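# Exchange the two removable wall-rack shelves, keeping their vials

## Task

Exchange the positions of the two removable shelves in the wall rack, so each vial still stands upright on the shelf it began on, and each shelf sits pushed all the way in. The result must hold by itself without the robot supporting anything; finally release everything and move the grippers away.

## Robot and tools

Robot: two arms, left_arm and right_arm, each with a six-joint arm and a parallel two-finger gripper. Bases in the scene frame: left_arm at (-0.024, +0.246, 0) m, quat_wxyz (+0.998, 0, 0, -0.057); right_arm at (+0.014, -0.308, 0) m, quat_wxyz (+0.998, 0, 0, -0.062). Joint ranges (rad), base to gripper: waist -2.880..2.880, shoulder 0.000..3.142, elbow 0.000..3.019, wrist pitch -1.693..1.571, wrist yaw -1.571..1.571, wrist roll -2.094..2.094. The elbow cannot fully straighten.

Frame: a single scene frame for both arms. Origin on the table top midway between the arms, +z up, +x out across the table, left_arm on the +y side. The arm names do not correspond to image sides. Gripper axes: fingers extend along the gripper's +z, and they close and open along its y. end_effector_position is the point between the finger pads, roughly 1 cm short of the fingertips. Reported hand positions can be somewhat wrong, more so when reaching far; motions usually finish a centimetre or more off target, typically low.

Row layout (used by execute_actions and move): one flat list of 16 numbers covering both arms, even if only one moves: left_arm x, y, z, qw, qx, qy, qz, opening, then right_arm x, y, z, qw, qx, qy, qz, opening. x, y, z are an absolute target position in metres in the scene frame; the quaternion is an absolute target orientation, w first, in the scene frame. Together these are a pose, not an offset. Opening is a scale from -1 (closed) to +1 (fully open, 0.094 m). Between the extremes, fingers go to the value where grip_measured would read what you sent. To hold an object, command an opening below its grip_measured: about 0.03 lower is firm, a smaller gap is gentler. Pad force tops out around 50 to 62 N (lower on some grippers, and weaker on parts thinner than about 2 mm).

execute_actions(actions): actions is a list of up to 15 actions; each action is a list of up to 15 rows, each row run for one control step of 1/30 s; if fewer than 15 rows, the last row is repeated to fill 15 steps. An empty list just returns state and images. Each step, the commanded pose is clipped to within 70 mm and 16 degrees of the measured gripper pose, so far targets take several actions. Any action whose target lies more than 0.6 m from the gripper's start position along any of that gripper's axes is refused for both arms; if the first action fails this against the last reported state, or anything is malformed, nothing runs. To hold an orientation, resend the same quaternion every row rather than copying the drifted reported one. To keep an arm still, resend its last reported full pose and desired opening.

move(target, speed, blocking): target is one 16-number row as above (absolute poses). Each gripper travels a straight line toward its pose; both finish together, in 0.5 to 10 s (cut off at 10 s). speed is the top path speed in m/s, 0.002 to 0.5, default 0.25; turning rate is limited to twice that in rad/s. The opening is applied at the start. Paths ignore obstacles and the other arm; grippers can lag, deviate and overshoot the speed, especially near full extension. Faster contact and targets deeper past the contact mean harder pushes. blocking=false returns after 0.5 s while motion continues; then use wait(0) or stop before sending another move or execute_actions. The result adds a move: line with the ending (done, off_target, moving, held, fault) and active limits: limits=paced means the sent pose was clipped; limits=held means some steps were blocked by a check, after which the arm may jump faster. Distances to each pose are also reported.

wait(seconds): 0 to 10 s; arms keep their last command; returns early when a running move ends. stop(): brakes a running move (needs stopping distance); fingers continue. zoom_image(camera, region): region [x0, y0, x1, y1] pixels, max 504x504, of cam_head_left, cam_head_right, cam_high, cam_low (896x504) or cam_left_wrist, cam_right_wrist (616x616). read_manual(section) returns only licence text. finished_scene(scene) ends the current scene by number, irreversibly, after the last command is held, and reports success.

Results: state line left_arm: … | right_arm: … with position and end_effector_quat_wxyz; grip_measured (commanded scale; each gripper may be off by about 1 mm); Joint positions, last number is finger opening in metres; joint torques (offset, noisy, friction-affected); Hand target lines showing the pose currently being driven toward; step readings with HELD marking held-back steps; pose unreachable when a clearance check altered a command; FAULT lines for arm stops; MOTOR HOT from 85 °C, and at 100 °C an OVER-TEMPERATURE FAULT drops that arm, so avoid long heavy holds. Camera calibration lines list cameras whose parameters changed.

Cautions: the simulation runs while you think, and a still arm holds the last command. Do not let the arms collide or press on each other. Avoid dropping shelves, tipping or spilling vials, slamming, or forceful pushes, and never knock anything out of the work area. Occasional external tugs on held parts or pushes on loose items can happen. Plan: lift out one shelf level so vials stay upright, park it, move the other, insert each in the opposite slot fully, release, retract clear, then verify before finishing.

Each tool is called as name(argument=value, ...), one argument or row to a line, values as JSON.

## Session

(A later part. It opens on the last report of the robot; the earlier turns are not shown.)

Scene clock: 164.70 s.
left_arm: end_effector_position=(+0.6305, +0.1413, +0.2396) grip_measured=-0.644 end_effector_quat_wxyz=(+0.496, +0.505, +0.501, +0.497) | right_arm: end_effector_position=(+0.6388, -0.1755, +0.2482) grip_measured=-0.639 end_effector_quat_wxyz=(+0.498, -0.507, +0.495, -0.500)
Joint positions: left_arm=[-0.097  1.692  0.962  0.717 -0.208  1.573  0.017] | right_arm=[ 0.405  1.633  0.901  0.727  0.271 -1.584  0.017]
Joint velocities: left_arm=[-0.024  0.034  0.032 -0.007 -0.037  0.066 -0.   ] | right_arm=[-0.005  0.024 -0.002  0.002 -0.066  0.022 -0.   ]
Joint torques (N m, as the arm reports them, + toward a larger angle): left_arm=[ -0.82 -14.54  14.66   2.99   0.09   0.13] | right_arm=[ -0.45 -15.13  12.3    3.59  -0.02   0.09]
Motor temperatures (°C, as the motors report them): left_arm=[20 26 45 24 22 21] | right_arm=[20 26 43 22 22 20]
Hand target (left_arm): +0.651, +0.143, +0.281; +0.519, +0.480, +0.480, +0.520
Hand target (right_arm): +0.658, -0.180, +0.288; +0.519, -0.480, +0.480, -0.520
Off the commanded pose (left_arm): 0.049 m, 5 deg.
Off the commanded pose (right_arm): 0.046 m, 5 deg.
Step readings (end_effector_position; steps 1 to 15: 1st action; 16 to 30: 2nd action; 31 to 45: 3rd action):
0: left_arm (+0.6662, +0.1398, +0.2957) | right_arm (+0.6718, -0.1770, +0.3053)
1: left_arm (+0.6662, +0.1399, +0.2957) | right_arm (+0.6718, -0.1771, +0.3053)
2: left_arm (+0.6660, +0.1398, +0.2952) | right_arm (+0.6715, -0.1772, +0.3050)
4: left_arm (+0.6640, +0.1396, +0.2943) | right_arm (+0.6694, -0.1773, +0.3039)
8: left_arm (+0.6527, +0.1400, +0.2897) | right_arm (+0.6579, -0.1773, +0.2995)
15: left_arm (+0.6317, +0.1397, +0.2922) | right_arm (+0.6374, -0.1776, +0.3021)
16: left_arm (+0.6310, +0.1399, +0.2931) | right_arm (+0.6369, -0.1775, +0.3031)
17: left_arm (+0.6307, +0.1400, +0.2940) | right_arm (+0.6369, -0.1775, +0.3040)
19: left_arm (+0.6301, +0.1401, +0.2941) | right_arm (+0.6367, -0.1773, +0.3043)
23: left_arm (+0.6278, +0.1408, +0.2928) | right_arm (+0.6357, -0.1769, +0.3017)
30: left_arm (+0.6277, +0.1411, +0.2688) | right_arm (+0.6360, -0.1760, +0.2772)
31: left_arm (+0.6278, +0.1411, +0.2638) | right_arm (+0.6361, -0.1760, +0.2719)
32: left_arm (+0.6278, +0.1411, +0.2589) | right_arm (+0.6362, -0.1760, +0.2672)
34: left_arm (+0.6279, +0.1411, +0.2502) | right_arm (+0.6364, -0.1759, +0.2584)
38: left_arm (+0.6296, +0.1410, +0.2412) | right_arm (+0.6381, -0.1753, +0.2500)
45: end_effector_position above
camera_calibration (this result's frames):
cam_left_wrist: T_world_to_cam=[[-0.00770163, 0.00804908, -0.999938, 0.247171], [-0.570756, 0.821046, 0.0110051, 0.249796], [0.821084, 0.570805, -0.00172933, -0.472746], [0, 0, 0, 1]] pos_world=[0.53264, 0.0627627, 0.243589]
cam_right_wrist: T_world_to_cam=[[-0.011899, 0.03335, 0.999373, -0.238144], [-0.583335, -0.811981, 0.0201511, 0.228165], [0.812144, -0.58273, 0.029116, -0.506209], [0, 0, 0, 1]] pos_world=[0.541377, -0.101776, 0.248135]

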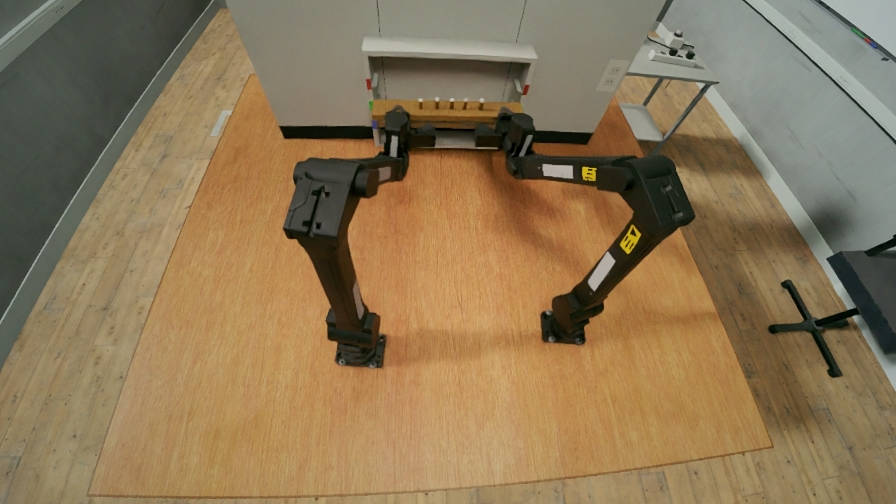

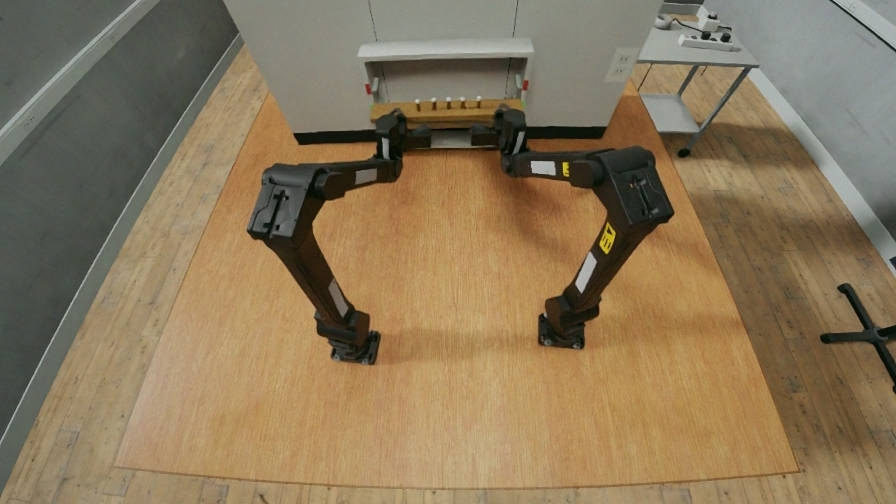

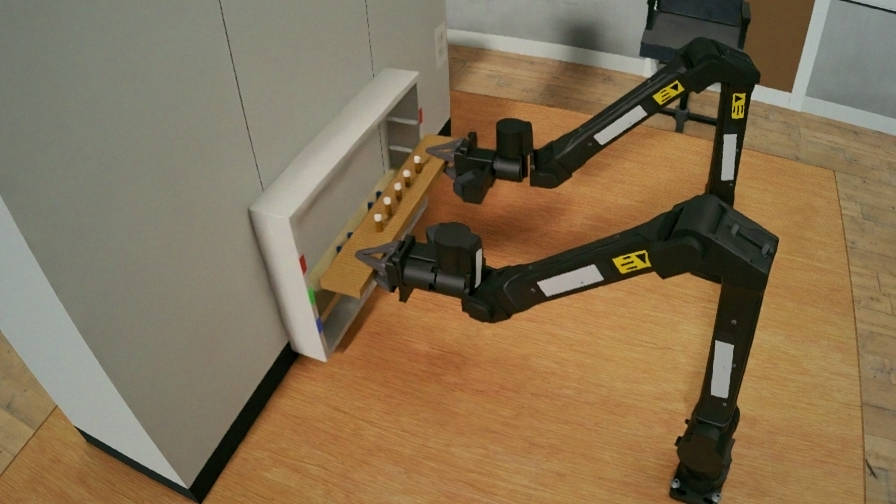

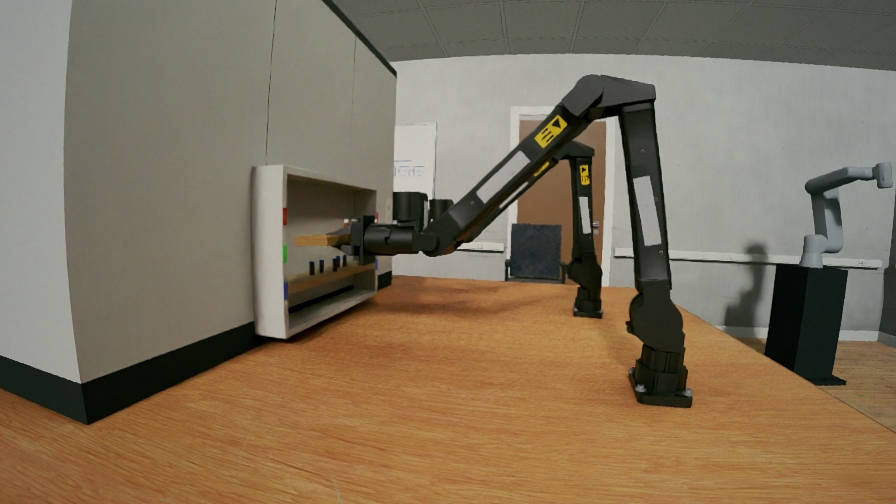

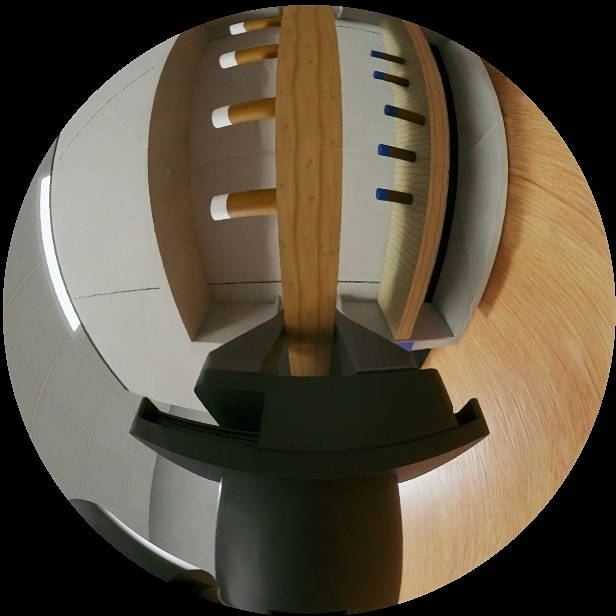

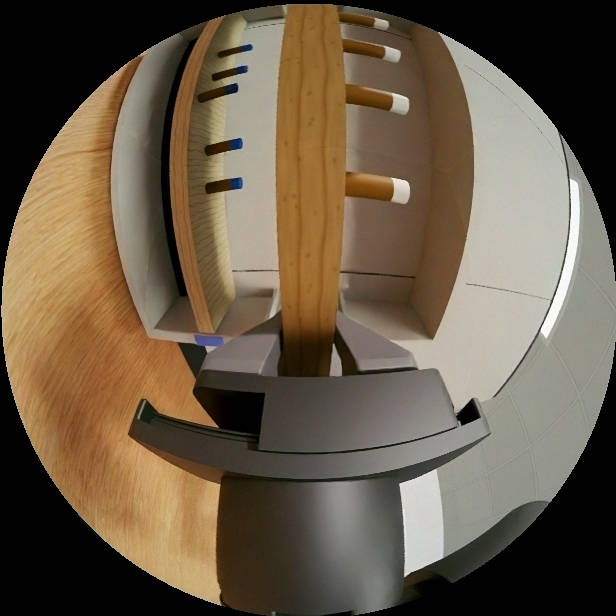

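execute_actions(
  actions=[
    [[0.657,0.1415,0.281,0.520,0.480,0.480,0.520,-0.69,0.663,-0.179,0.2875,0.520,-0.480,0.480,-0.520,-0.69],[0.6585,0.141,0.281,0.520,0.480,0.480,0.520,-0.69,0.6645,-0.1795,0.2875,0.520,-0.480,0.480,-0.520,-0.69],[0.6605,0.141,0.281,0.520,0.480,0.480,0.520,-0.69,0.6665,-0.1795,0.2875,0.520,-0.480,0.480,-0.520,-0.69],[0.6625,0.141,0.281,0.520,0.480,0.480,0.520,-0.69,0.6685,-0.1795,0.2875,0.520,-0.480,0.480,-0.520,-0.69],[0.6645,0.141,0.281,0.520,0.480,0.480,0.520,-0.69,0.6705,-0.1795,0.2875,0.520,-0.480,0.480,-0.520,-0.69],[0.6665,0.141,0.281,0.520,0.480,0.480,0.520,-0.69,0.6725,-0.1795,0.2875,0.520,-0.480,0.480,-0.520,-0.69],[0.6685,0.141,0.2805,0.520,0.480,0.480,0.520,-0.69,0.6745,-0.1795,0.287,0.520,-0.480,0.480,-0.520,-0.69],[0.6705,0.141,0.280,0.520,0.480,0.480,0.520,-0.69,0.6765,-0.1795,0.2865,0.520,-0.480,0.480,-0.520,-0.69],[0.6725,0.141,0.2795,0.520,0.480,0.480,0.520,-0.69,0.6785,-0.1795,0.286,0.520,-0.480,0.480,-0.520,-0.69],[0.6745,0.141,0.279,0.520,0.480,0.480,0.520,-0.69,0.6805,-0.1795,0.2855,0.520,-0.480,0.480,-0.520,-0.69],[0.6765,0.141,0.2785,0.520,0.480,0.480,0.520,-0.69,0.6825,-0.1795,0.285,0.520,-0.480,0.480,-0.520,-0.69],[0.6785,0.141,0.278,0.520,0.480,0.480,0.520,-0.69,0.6845,-0.1795,0.2845,0.520,-0.480,0.480,-0.520,-0.69],[0.681,0.141,0.2775,0.520,0.480,0.480,0.520,-0.69,0.687,-0.1795,0.284,0.520,-0.480,0.480,-0.520,-0.69],[0.6835,0.141,0.277,0.520,0.480,0.480,0.520,-0.69,0.6895,-0.1795,0.2835,0.520,-0.480,0.480,-0.520,-0.69],[0.686,0.141,0.2764,0.520,0.480,0.480,0.520,-0.69,0.692,-0.1795,0.2829,0.520,-0.480,0.480,-0.520,-0.69]],
    [[0.6885,0.141,0.2758,0.520,0.480,0.480,0.520,-0.69,0.6945,-0.1795,0.2823,0.520,-0.480,0.480,-0.520,-0.69],[0.691,0.141,0.2752,0.520,0.480,0.480,0.520,-0.69,0.697,-0.1795,0.2817,0.520,-0.480,0.480,-0.520,-0.69],[0.6935,0.141,0.2746,0.520,0.480,0.480,0.520,-0.69,0.6995,-0.1795,0.2811,0.520,-0.480,0.480,-0.520,-0.69],[0.696,0.141,0.274,0.520,0.480,0.480,0.520,-0.69,0.702,-0.1795,0.2805,0.520,-0.480,0.480,-0.520,-0.69],[0.6985,0.141,0.2734,0.520,0.480,0.480,0.520,-0.69,0.7045,-0.1795,0.2799,0.520,-0.480,0.480,-0.520,-0.69],[0.701,0.141,0.2728,0.520,0.480,0.480,0.520,-0.69,0.707,-0.1795,0.2793,0.520,-0.480,0.480,-0.520,-0.69],[0.7035,0.141,0.2722,0.520,0.480,0.480,0.520,-0.69,0.7095,-0.1795,0.2787,0.520,-0.480,0.480,-0.520,-0.69],[0.706,0.141,0.2716,0.520,0.480,0.480,0.520,-0.69,0.712,-0.1795,0.2781,0.520,-0.480,0.480,-0.520,-0.69],[0.7085,0.141,0.271,0.520,0.480,0.480,0.520,-0.69,0.7145,-0.1795,0.2775,0.520,-0.480,0.480,-0.520,-0.69],[0.711,0.141,0.2704,0.520,0.480,0.480,0.520,-0.69,0.717,-0.1795,0.2769,0.520,-0.480,0.480,-0.520,-0.69],[0.7135,0.141,0.2698,0.520,0.480,0.480,0.520,-0.69,0.7195,-0.1795,0.2763,0.520,-0.480,0.480,-0.520,-0.69],[0.716,0.141,0.2692,0.520,0.480,0.480,0.520,-0.69,0.722,-0.1795,0.2757,0.520,-0.480,0.480,-0.520,-0.69],[0.7185,0.141,0.2686,0.520,0.480,0.480,0.520,-0.69,0.7245,-0.1795,0.2751,0.520,-0.480,0.480,-0.520,-0.69],[0.721,0.141,0.268,0.520,0.480,0.480,0.520,-0.69,0.727,-0.1795,0.2745,0.520,-0.480,0.480,-0.520,-0.69],[0.7235,0.141,0.2674,0.520,0.480,0.480,0.520,-0.69,0.7295,-0.1795,0.2739,0.520,-0.480,0.480,-0.520,-0.69]],
    [[0.7255,0.141,0.2668,0.520,0.480,0.480,0.520,-0.69,0.7315,-0.1795,0.2733,0.520,-0.480,0.480,-0.520,-0.69],[0.7275,0.141,0.2662,0.520,0.480,0.480,0.520,-0.69,0.7335,-0.1795,0.2727,0.520,-0.480,0.480,-0.520,-0.69],[0.7295,0.141,0.2656,0.520,0.480,0.480,0.520,-0.69,0.7355,-0.1795,0.2721,0.520,-0.480,0.480,-0.520,-0.69],[0.7315,0.141,0.265,0.520,0.480,0.480,0.520,-0.69,0.7375,-0.1795,0.2715,0.520,-0.480,0.480,-0.520,-0.69],[0.733,0.141,0.2643,0.520,0.480,0.480,0.520,-0.69,0.739,-0.1795,0.2708,0.520,-0.480,0.480,-0.520,-0.69],[0.7345,0.141,0.2636,0.520,0.480,0.480,0.520,-0.69,0.7405,-0.1795,0.2701,0.520,-0.480,0.480,-0.520,-0.69],[0.736,0.141,0.2629,0.520,0.480,0.480,0.520,-0.69,0.742,-0.1795,0.2694,0.520,-0.480,0.480,-0.520,-0.69],[0.7375,0.141,0.2622,0.520,0.480,0.480,0.520,-0.69,0.7435,-0.1795,0.2687,0.520,-0.480,0.480,-0.520,-0.69],[0.739,0.141,0.2615,0.520,0.480,0.480,0.520,-0.69,0.745,-0.1795,0.268,0.520,-0.480,0.480,-0.520,-0.69],[0.740,0.141,0.2608,0.520,0.480,0.480,0.520,-0.69,0.746,-0.1795,0.2673,0.520,-0.480,0.480,-0.520,-0.69],[0.741,0.141,0.2601,0.520,0.480,0.480,0.520,-0.69,0.747,-0.1795,0.2666,0.520,-0.480,0.480,-0.520,-0.69],[0.742,0.141,0.2594,0.520,0.480,0.480,0.520,-0.69,0.748,-0.1795,0.2659,0.520,-0.480,0.480,-0.520,-0.69],[0.743,0.141,0.2587,0.520,0.480,0.480,0.520,-0.69,0.749,-0.1795,0.2652,0.520,-0.480,0.480,-0.520,-0.69],[0.7435,0.141,0.258,0.520,0.480,0.480,0.520,-0.69,0.7495,-0.1795,0.2645,0.520,-0.480,0.480,-0.520,-0.69],[0.744,0.141,0.2573,0.520,0.480,0.480,0.520,-0.69,0.750,-0.1795,0.2638,0.520,-0.480,0.480,-0.520,-0.69]],
  ],
)

Scene clock: 214.23 s.
left_arm: end_effector_position=(+0.7153, +0.1381, +0.2284) grip_measured=-0.644 end_effector_quat_wxyz=(+0.511, +0.495, +0.495, +0.498) | right_arm: end_effector_position=(+0.6694, -0.1732, +0.2434) grip_measured=-0.639 end_effector_quat_wxyz=(+0.506, -0.502, +0.483, -0.508)
Joint positions: left_arm=[-0.069  1.9    1.21   0.71  -0.17   1.561  0.017] | right_arm=[ 0.39   1.722  0.979  0.773  0.251 -1.599  0.017]
Joint velocities: left_arm=[-0.015 -0.015 -0.002  0.007  0.022 -0.022  0.   ] | right_arm=[ 0.005  0.005 -0.012  0.022 -0.081 -0.037  0.   ]
Joint torques (N m, as the arm reports them, + toward a larger angle): left_arm=[ -1.   -15.92  15.97   1.62  -0.38   0.24] | right_arm=[-1.86 -6.81 18.49  1.94 -0.91  0.27]
Motor temperatures (°C, as the motors report them): left_arm=[20 25 50 23 22 21] | right_arm=[20 25 50 22 22 20]
Hand target (left_arm): +0.739, +0.141, +0.258; +0.519, +0.480, +0.480, +0.520
Hand target (right_arm): +0.723, -0.183, +0.261; +0.519, -0.480, +0.479, -0.520
Off the commanded pose (left_arm): 0.041 m, 4 deg.
Off the commanded pose (right_arm): 0.083 m, 3 deg; position clipped at the last step of the last action.
Step readings (end_effector_position; steps 1 to 15: 1st action; 16 to 30: 2nd action; 31 to 45: 3rd action):
0: left_arm (+0.6328, +0.1404, +0.2340) | right_arm (+0.6400, -0.1763, +0.2428)
1: left_arm (+0.6328, +0.1404, +0.2340) | right_arm (+0.6400, -0.1763, +0.2428)
2: left_arm (+0.6329, +0.1404, +0.2342) | right_arm (+0.6401, -0.1764, +0.2428)
4: left_arm (+0.6340, +0.1401, +0.2346) | right_arm (+0.6409, -0.1767, +0.2432)
8: left_arm (+0.6409, +0.1385, +0.2369) | right_arm (+0.6479, -0.1779, +0.2456)
15: left_arm (+0.6574, +0.1384, +0.2353) | right_arm (+0.6571, -0.1780, +0.2456)
16: left_arm (+0.6597, +0.1386, +0.2350) | right_arm (+0.6576, -0.1779, +0.2455)
17: left_arm (+0.6618, +0.1386, +0.2346) | right_arm (+0.6581, -0.1777, +0.2453)
19: left_arm (+0.6665, +0.1389, +0.2343) | right_arm (+0.6590, -0.1773, +0.2450)
23: left_arm (+0.6775, +0.1392, +0.2333) | right_arm (+0.6613, -0.1763, +0.2446)
30: left_arm (+0.6981, +0.1392, +0.2312) | right_arm (+0.6656, -0.1745, +0.2439)
31: left_arm (+0.7009, +0.1390, +0.2311) | right_arm (+0.6662, -0.1743, +0.2439)
32: left_arm (+0.7036, +0.1391, +0.2305) | right_arm (+0.6667, -0.1741, +0.2436)
34: left_arm (+0.7084, +0.1388, +0.2300) | right_arm (+0.6676, -0.1737, +0.2435)
38: left_arm (+0.7149, +0.1382, +0.2289) | right_arm (+0.6687, -0.1734, +0.2430)
45: end_effector_position above
camera_calibration (this result's frames):
cam_left_wrist: T_world_to_cam=[[0.0258801, -0.0100781, -0.999614, 0.214977], [-0.562352, 0.826581, -0.0228929, 0.301928], [0.826493, 0.562728, 0.0157246, -0.547338], [0, 0, 0, 1]] pos_world=[0.616597, 0.0606011, 0.230413]
cam_right_wrist: T_world_to_cam=[[-0.0450132, 0.0391158, 0.99822, -0.209607], [-0.57926, -0.815122, 0.00582019, 0.248172], [0.813899, -0.577967, 0.0593495, -0.5373], [0, 0, 0, 1]] pos_world=[0.571629, -0.100052, 0.239678]

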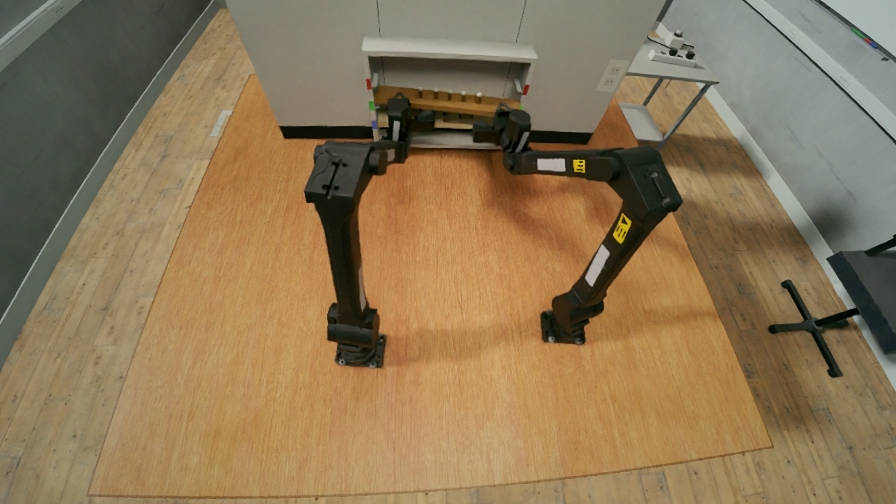

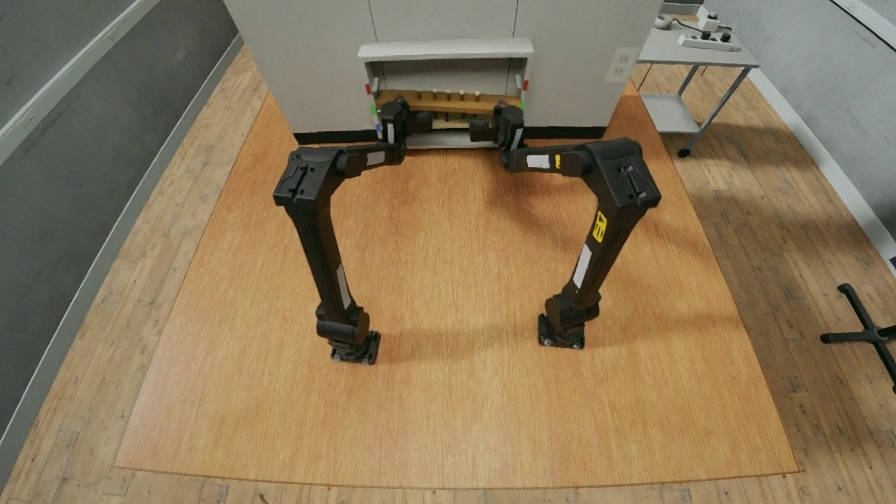

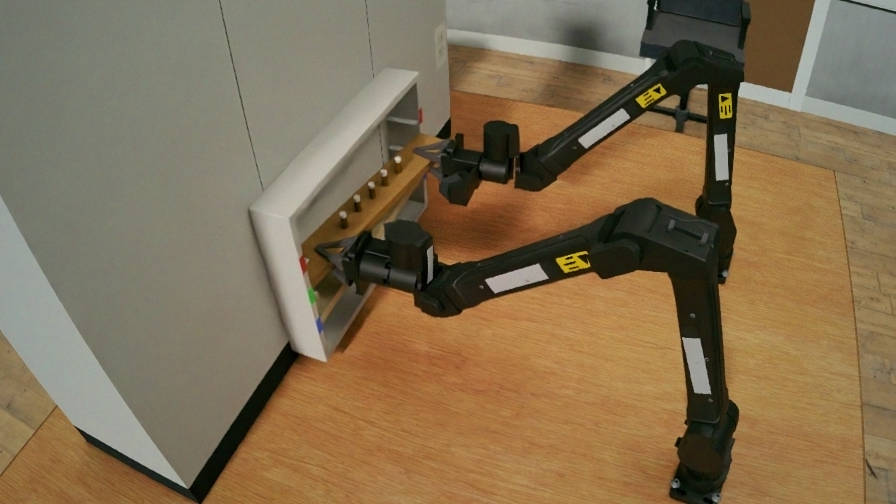

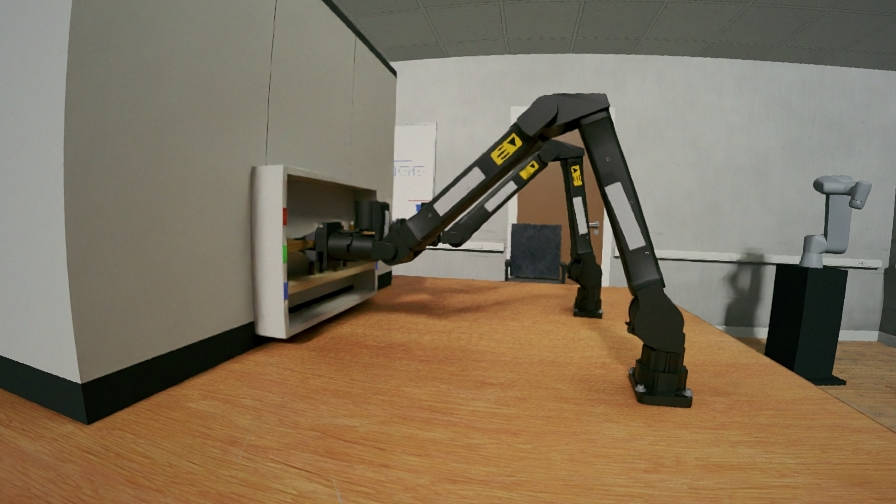

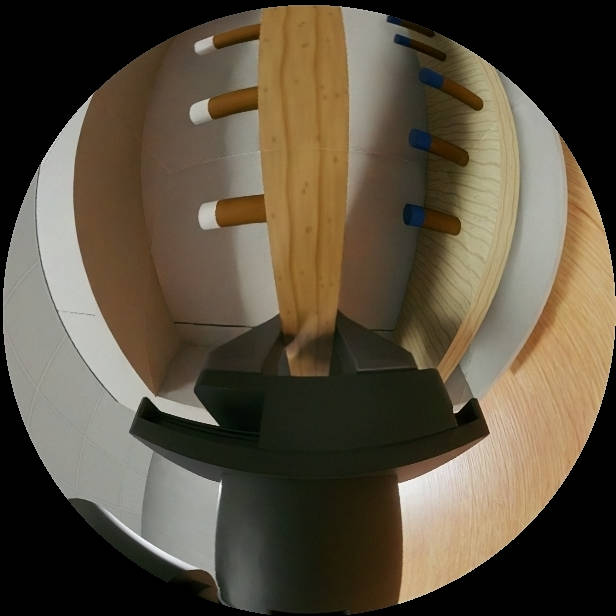

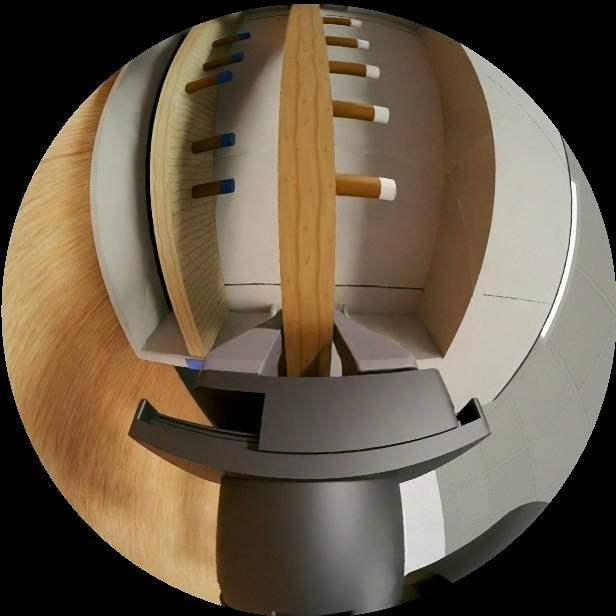

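execute_actions(
  actions=[],
)

Scene clock: 242.57 s.
left_arm: end_effector_position=(+0.7153, +0.1381, +0.2284) grip_measured=-0.644 end_effector_quat_wxyz=(+0.511, +0.495, +0.495, +0.498) | right_arm: end_effector_position=(+0.6695, -0.1732, +0.2435) grip_measured=-0.639 end_effector_quat_wxyz=(+0.506, -0.501, +0.483, -0.509)
Joint positions: left_arm=[-0.069  1.9    1.21   0.71  -0.17   1.561  0.017] | right_arm=[ 0.39   1.723  0.979  0.776  0.251 -1.6    0.017]
Joint velocities: left_arm=[-0.005  0.005  0.007 -0.012  0.022  0.007  0.   ] | right_arm=[-0.005 -0.005 -0.002 -0.002 -0.022 -0.022  0.   ]
Joint torques (N m, as the arm reports them, + toward a larger angle): left_arm=[ -0.89 -16.22  15.97   1.66  -0.38   0.24] | right_arm=[-2.04 -7.42 18.39  1.91 -0.9   0.26]
Motor temperatures (°C, as the motors report them): left_arm=[20 25 53 23 22 21] | right_arm=[20 25 64 22 23 20]
Hand target (left_arm): +0.739, +0.141, +0.258; +0.519, +0.480, +0.480, +0.520
Hand target (right_arm): +0.723, -0.183, +0.262; +0.519, -0.480, +0.479, -0.520
Off the commanded pose (left_arm): 0.041 m, 4 deg.
Off the commanded pose (right_arm): 0.083 m, 3 deg; position clipped at the last step of the last action.
camera_calibration (this result's frames):
cam_left_wrist: T_world_to_cam=[[0.0258801, -0.0100781, -0.999614, 0.214977], [-0.562352, 0.826581, -0.0228929, 0.301928], [0.826493, 0.562728, 0.0157246, -0.547338], [0, 0, 0, 1]] pos_world=[0.616597, 0.0606011, 0.230413]
cam_right_wrist: T_world_to_cam=[[-0.046861, 0.0393754, 0.998125, -0.208449], [-0.579288, -0.815108, 0.00495847, 0.248455], [0.813775, -0.57797, 0.0610065, -0.537672], [0, 0, 0, 1]] pos_world=[0.571703, -0.100033, 0.239628]

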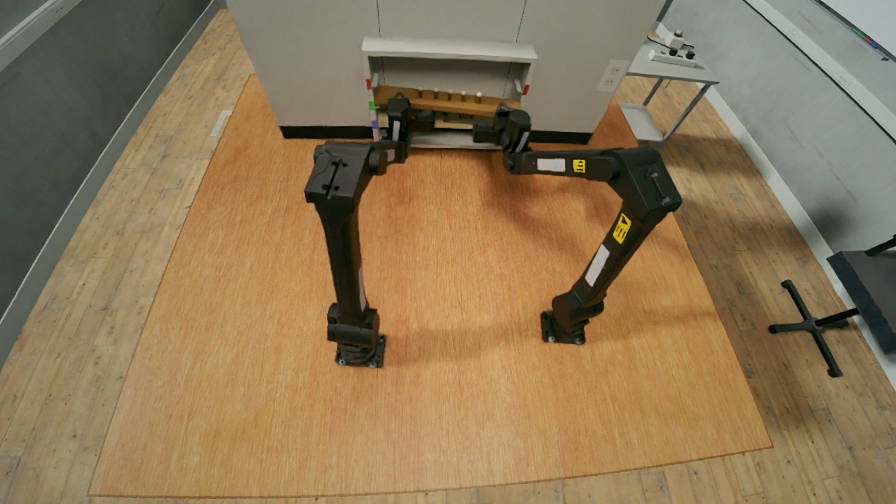

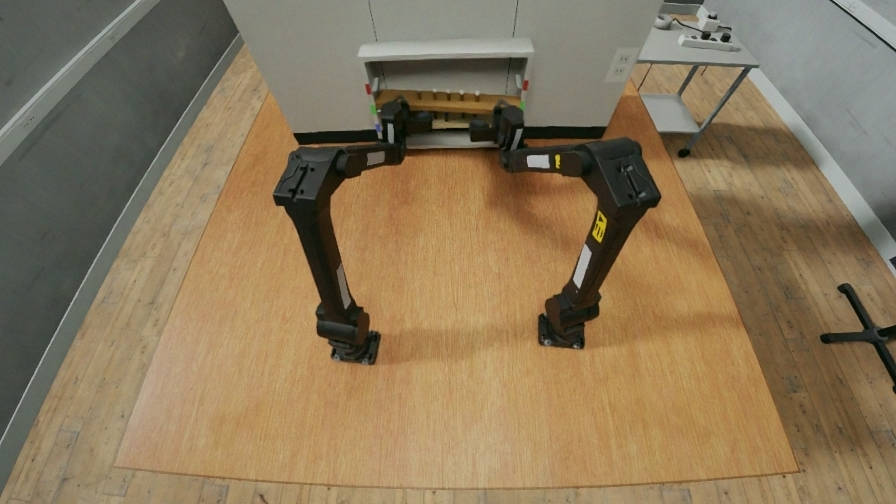

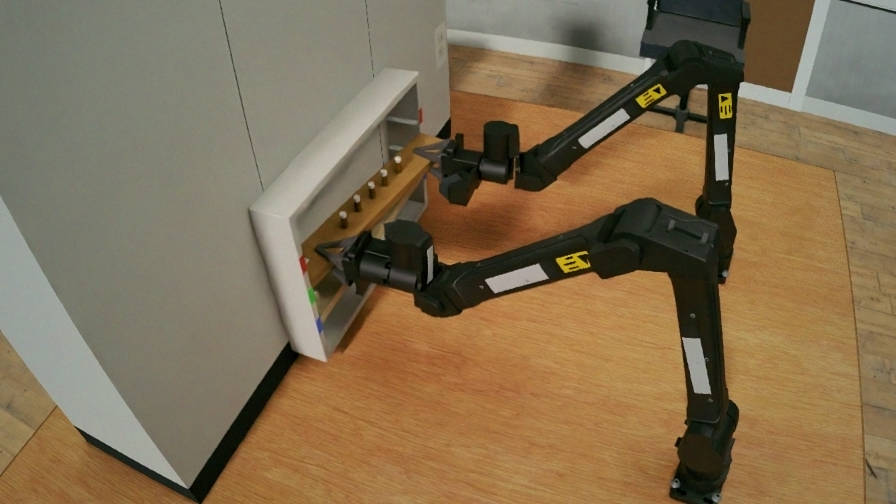

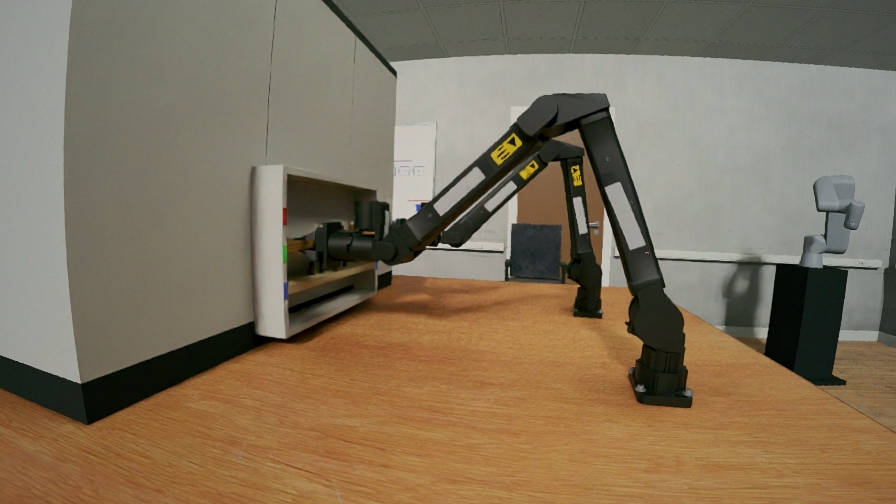

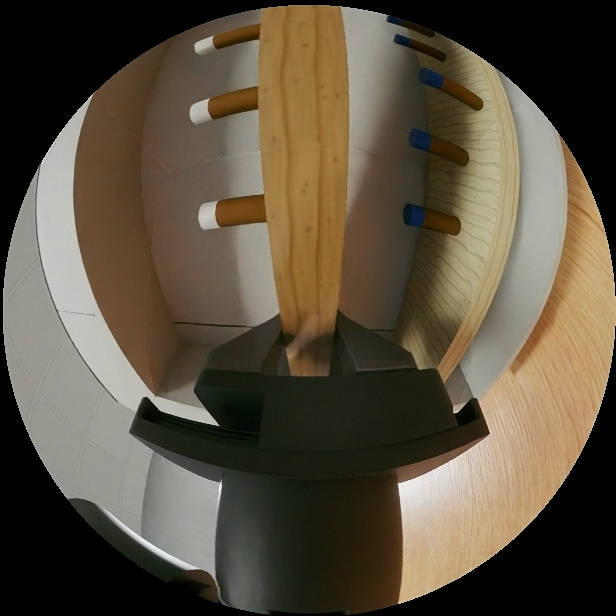

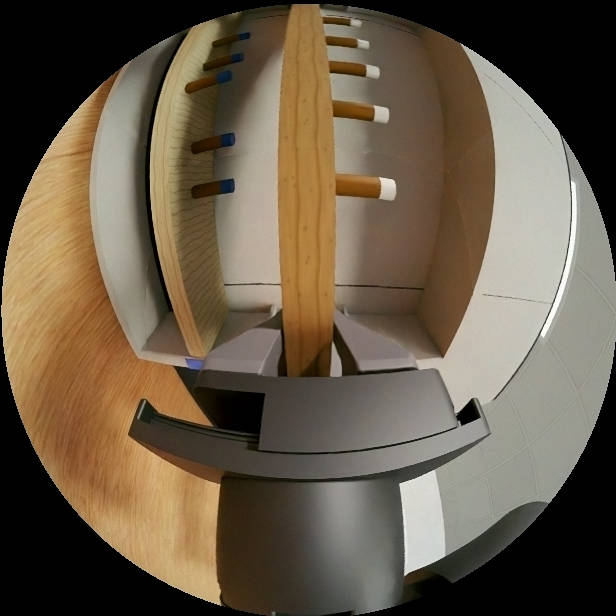

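execute_actions(
  actions=[
    [[0.738,0.141,0.259,0.52,0.48,0.48,0.52,-0.69,0.720,-0.182,0.263,0.52,-0.48,0.48,-0.52,-0.69],[0.736,0.141,0.260,0.52,0.48,0.48,0.52,-0.69,0.7165,-0.1815,0.264,0.52,-0.48,0.48,-0.52,-0.69],[0.734,0.1408,0.261,0.52,0.48,0.48,0.52,-0.69,0.713,-0.181,0.265,0.52,-0.48,0.48,-0.52,-0.69],[0.732,0.1406,0.262,0.52,0.48,0.48,0.52,-0.69,0.7095,-0.1805,0.266,0.52,-0.48,0.48,-0.52,-0.69],[0.730,0.1404,0.263,0.52,0.48,0.48,0.52,-0.69,0.706,-0.180,0.267,0.52,-0.48,0.48,-0.52,-0.69],[0.728,0.1402,0.264,0.52,0.48,0.48,0.52,-0.69,0.7025,-0.1795,0.268,0.52,-0.48,0.48,-0.52,-0.69],[0.726,0.140,0.265,0.52,0.48,0.48,0.52,-0.69,0.699,-0.179,0.269,0.52,-0.48,0.48,-0.52,-0.69],[0.724,0.140,0.266,0.52,0.48,0.48,0.52,-0.69,0.6955,-0.1785,0.270,0.519,-0.481,0.481,-0.519,-0.69],[0.722,0.140,0.267,0.52,0.48,0.48,0.52,-0.69,0.692,-0.178,0.271,0.519,-0.481,0.481,-0.519,-0.69],[0.720,0.140,0.268,0.52,0.48,0.48,0.52,-0.69,0.6885,-0.1775,0.272,0.519,-0.481,0.481,-0.519,-0.69],[0.718,0.140,0.269,0.52,0.48,0.48,0.52,-0.69,0.685,-0.177,0.273,0.519,-0.481,0.481,-0.519,-0.69],[0.716,0.140,0.270,0.52,0.48,0.48,0.52,-0.69,0.6815,-0.176,0.274,0.518,-0.482,0.482,-0.518,-0.69],[0.714,0.140,0.271,0.52,0.48,0.48,0.52,-0.69,0.678,-0.1755,0.275,0.518,-0.482,0.482,-0.518,-0.69],[0.712,0.140,0.272,0.521,0.479,0.479,0.521,-0.69,0.675,-0.175,0.276,0.518,-0.482,0.482,-0.518,-0.69],[0.710,0.140,0.273,0.521,0.479,0.479,0.521,-0.69,0.672,-0.1745,0.277,0.518,-0.482,0.482,-0.518,-0.69]],
    [[0.708,0.140,0.274,0.521,0.479,0.479,0.521,-0.69,0.670,-0.174,0.277,0.518,-0.482,0.482,-0.518,-0.69],[0.706,0.140,0.275,0.521,0.479,0.479,0.521,-0.69,0.669,-0.174,0.277,0.518,-0.482,0.482,-0.518,-0.69],[0.704,0.140,0.276,0.521,0.479,0.479,0.521,-0.69,0.668,-0.174,0.277,0.518,-0.482,0.482,-0.518,-0.69],[0.702,0.140,0.277,0.521,0.479,0.479,0.521,-0.69,0.667,-0.174,0.277,0.518,-0.482,0.482,-0.518,-0.69],[0.700,0.140,0.278,0.521,0.479,0.479,0.521,-0.69,0.666,-0.174,0.277,0.518,-0.482,0.482,-0.518,-0.69],[0.698,0.140,0.2785,0.521,0.479,0.479,0.521,-0.69,0.665,-0.174,0.277,0.518,-0.482,0.482,-0.518,-0.69],[0.696,0.140,0.279,0.521,0.479,0.479,0.521,-0.69,0.664,-0.174,0.277,0.518,-0.482,0.482,-0.518,-0.69],[0.694,0.140,0.2795,0.521,0.479,0.479,0.521,-0.69,0.663,-0.174,0.277,0.518,-0.482,0.482,-0.518,-0.69],[0.692,0.140,0.280,0.521,0.479,0.479,0.521,-0.69,0.662,-0.174,0.277,0.518,-0.482,0.482,-0.518,-0.69],[0.690,0.140,0.2805,0.521,0.479,0.479,0.521,-0.69,0.661,-0.174,0.277,0.518,-0.482,0.482,-0.518,-0.69],[0.688,0.140,0.281,0.521,0.479,0.479,0.521,-0.69,0.660,-0.174,0.277,0.518,-0.482,0.482,-0.518,-0.69],[0.686,0.140,0.281,0.521,0.479,0.479,0.521,-0.69,0.659,-0.174,0.277,0.518,-0.482,0.482,-0.518,-0.69],[0.684,0.140,0.281,0.521,0.479,0.479,0.521,-0.69,0.658,-0.174,0.277,0.518,-0.482,0.482,-0.518,-0.69],[0.682,0.140,0.281,0.521,0.479,0.479,0.521,-0.69,0.657,-0.174,0.277,0.518,-0.482,0.482,-0.518,-0.69],[0.680,0.140,0.281,0.521,0.479,0.479,0.521,-0.69,0.656,-0.174,0.277,0.518,-0.482,0.482,-0.518,-0.69]],
  ],
)

Scene clock: 272.80 s.
left_arm: end_effector_position=(+0.6921, +0.1422, +0.2357) grip_measured=-0.644 end_effector_quat_wxyz=(+0.505, +0.493, +0.501, +0.501) | right_arm: end_effector_position=(+0.6605, -0.1721, +0.2505) grip_measured=-0.639 end_effector_quat_wxyz=(+0.502, -0.502, +0.486, -0.509)
Joint positions: left_arm=[-0.074  1.838  1.141  0.71  -0.191  1.561  0.017] | right_arm=[ 0.4    1.688  0.962  0.75   0.267 -1.6    0.017]
Joint velocities: left_arm=[-0.034 -0.142 -0.154 -0.002 -0.051  0.022  0.001] | right_arm=[ 0.015 -0.103 -0.076  0.002 -0.037 -0.022 -0.002]
Joint torques (N m, as the arm reports them, + toward a larger angle): left_arm=[ -1.58 -21.55   8.48   2.51  -0.25   0.32] | right_arm=[  0.34 -20.23   7.55   3.46   0.69   0.26]
Motor temperatures (°C, as the motors report them): left_arm=[20 25 53 23 22 21] | right_arm=[20 24 68 21 23 20]
Hand target (left_arm): +0.681, +0.141, +0.279; +0.520, +0.478, +0.479, +0.521
Hand target (right_arm): +0.656, -0.174, +0.276; +0.518, -0.482, +0.482, -0.517
Off the commanded pose (left_arm): 0.047 m, 4 deg.
Off the commanded pose (right_arm): 0.027 m, 3 deg.
Step readings (end_effector_position; steps 1 to 15: 1st action; 16 to 30: 2nd action):
0: left_arm (+0.7153, +0.1381, +0.2284) | right_arm (+0.6695, -0.1732, +0.2435)
1: left_arm (+0.7153, +0.1381, +0.2284) | right_arm (+0.6694, -0.1732, +0.2439)
2: left_arm (+0.7153, +0.1381, +0.2284) | right_arm (+0.6694, -0.1732, +0.2440)
4: left_arm (+0.7153, +0.1381, +0.2284) | right_arm (+0.6693, -0.1733, +0.2448)
8: left_arm (+0.7153, +0.1383, +0.2284) | right_arm (+0.6690, -0.1734, +0.2454)
15: left_arm (+0.7147, +0.1384, +0.2292) | right_arm (+0.6671, -0.1735, +0.2456)
16: left_arm (+0.7145, +0.1385, +0.2293) | right_arm (+0.6670, -0.1734, +0.2455)
17: left_arm (+0.7140, +0.1386, +0.2291) | right_arm (+0.6668, -0.1734, +0.2456)
19: left_arm (+0.7122, +0.1387, +0.2296) | right_arm (+0.6663, -0.1735, +0.2456)
23: left_arm (+0.7050, +0.1394, +0.2305) | right_arm (+0.6649, -0.1739, +0.2456)
30: end_effector_position above
camera_calibration (this result's frames):
cam_left_wrist: T_world_to_cam=[[0.019221, -0.00880207, -0.999777, 0.22741], [-0.575973, 0.817265, -0.0182685, 0.295331], [0.817243, 0.576195, 0.0106389, -0.524901], [0, 0, 0, 1]] pos_world=[0.594703, 0.0630841, 0.238339]
cam_right_wrist: T_world_to_cam=[[-0.0383976, 0.0418708, 0.998385, -0.221119], [-0.584807, -0.81109, 0.0115244, 0.246799], [0.810263, -0.58342, 0.0556303, -0.527494], [0, 0, 0, 1]] pos_world=[0.563248, -0.0983161, 0.247262]

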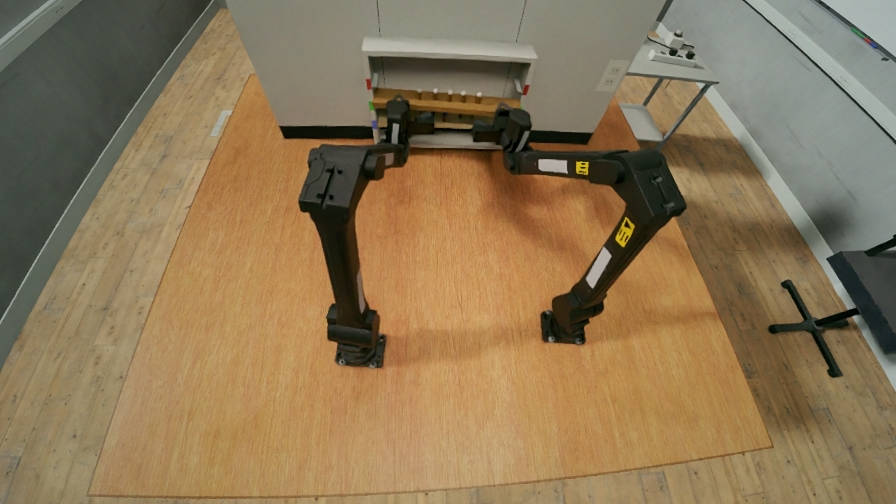

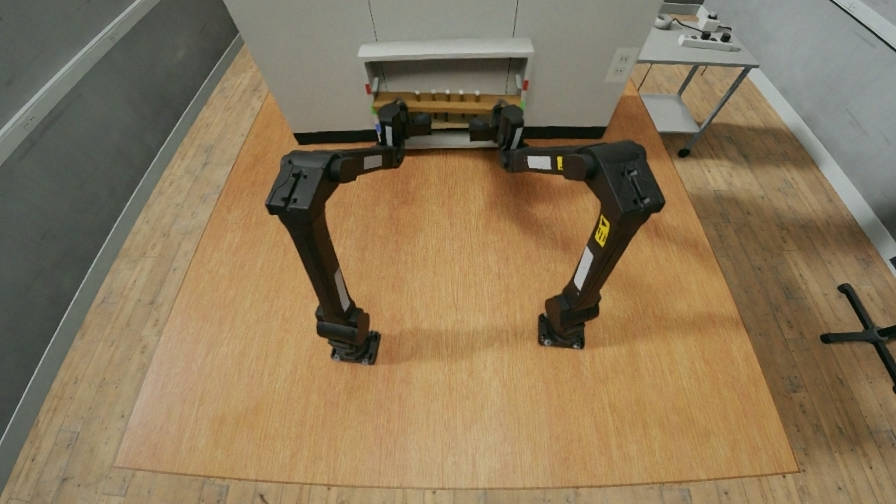

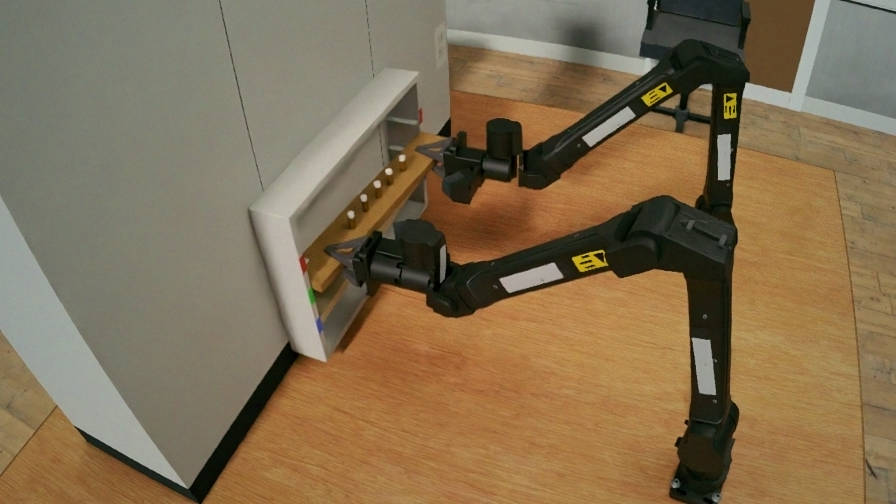

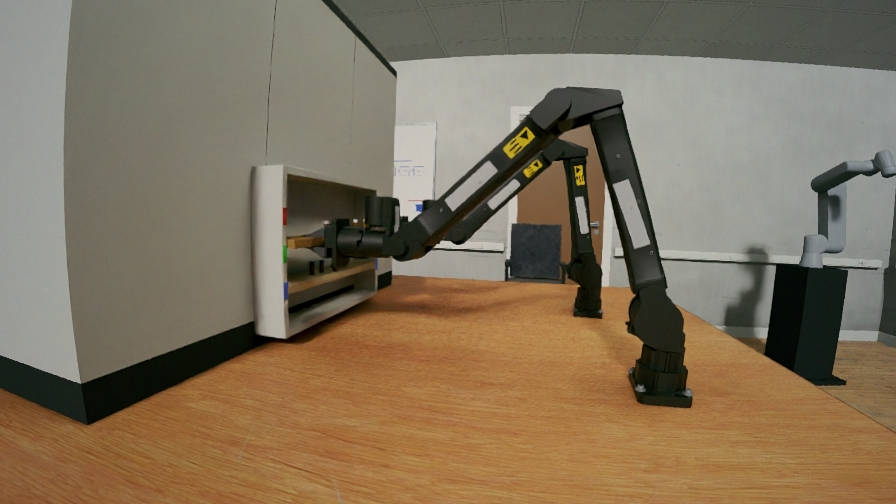

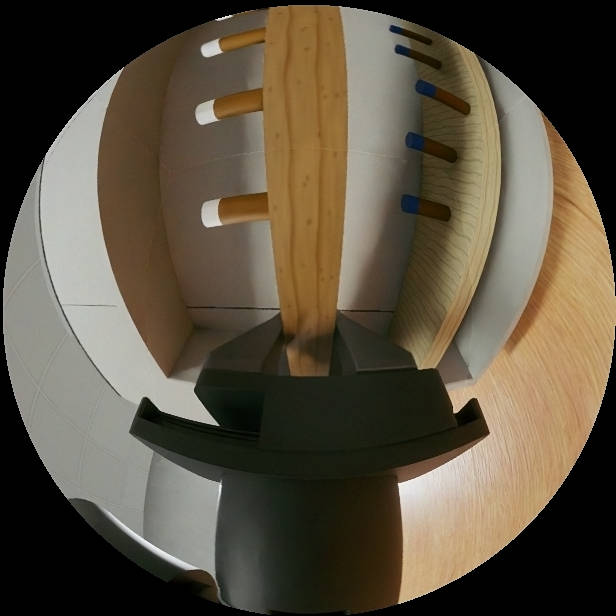

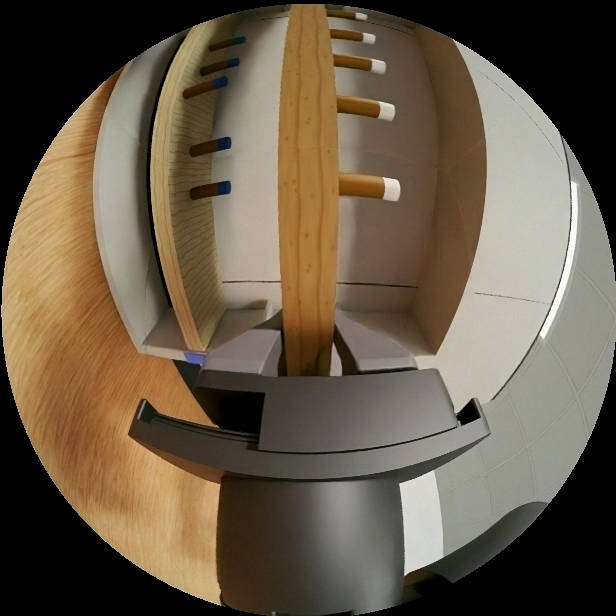

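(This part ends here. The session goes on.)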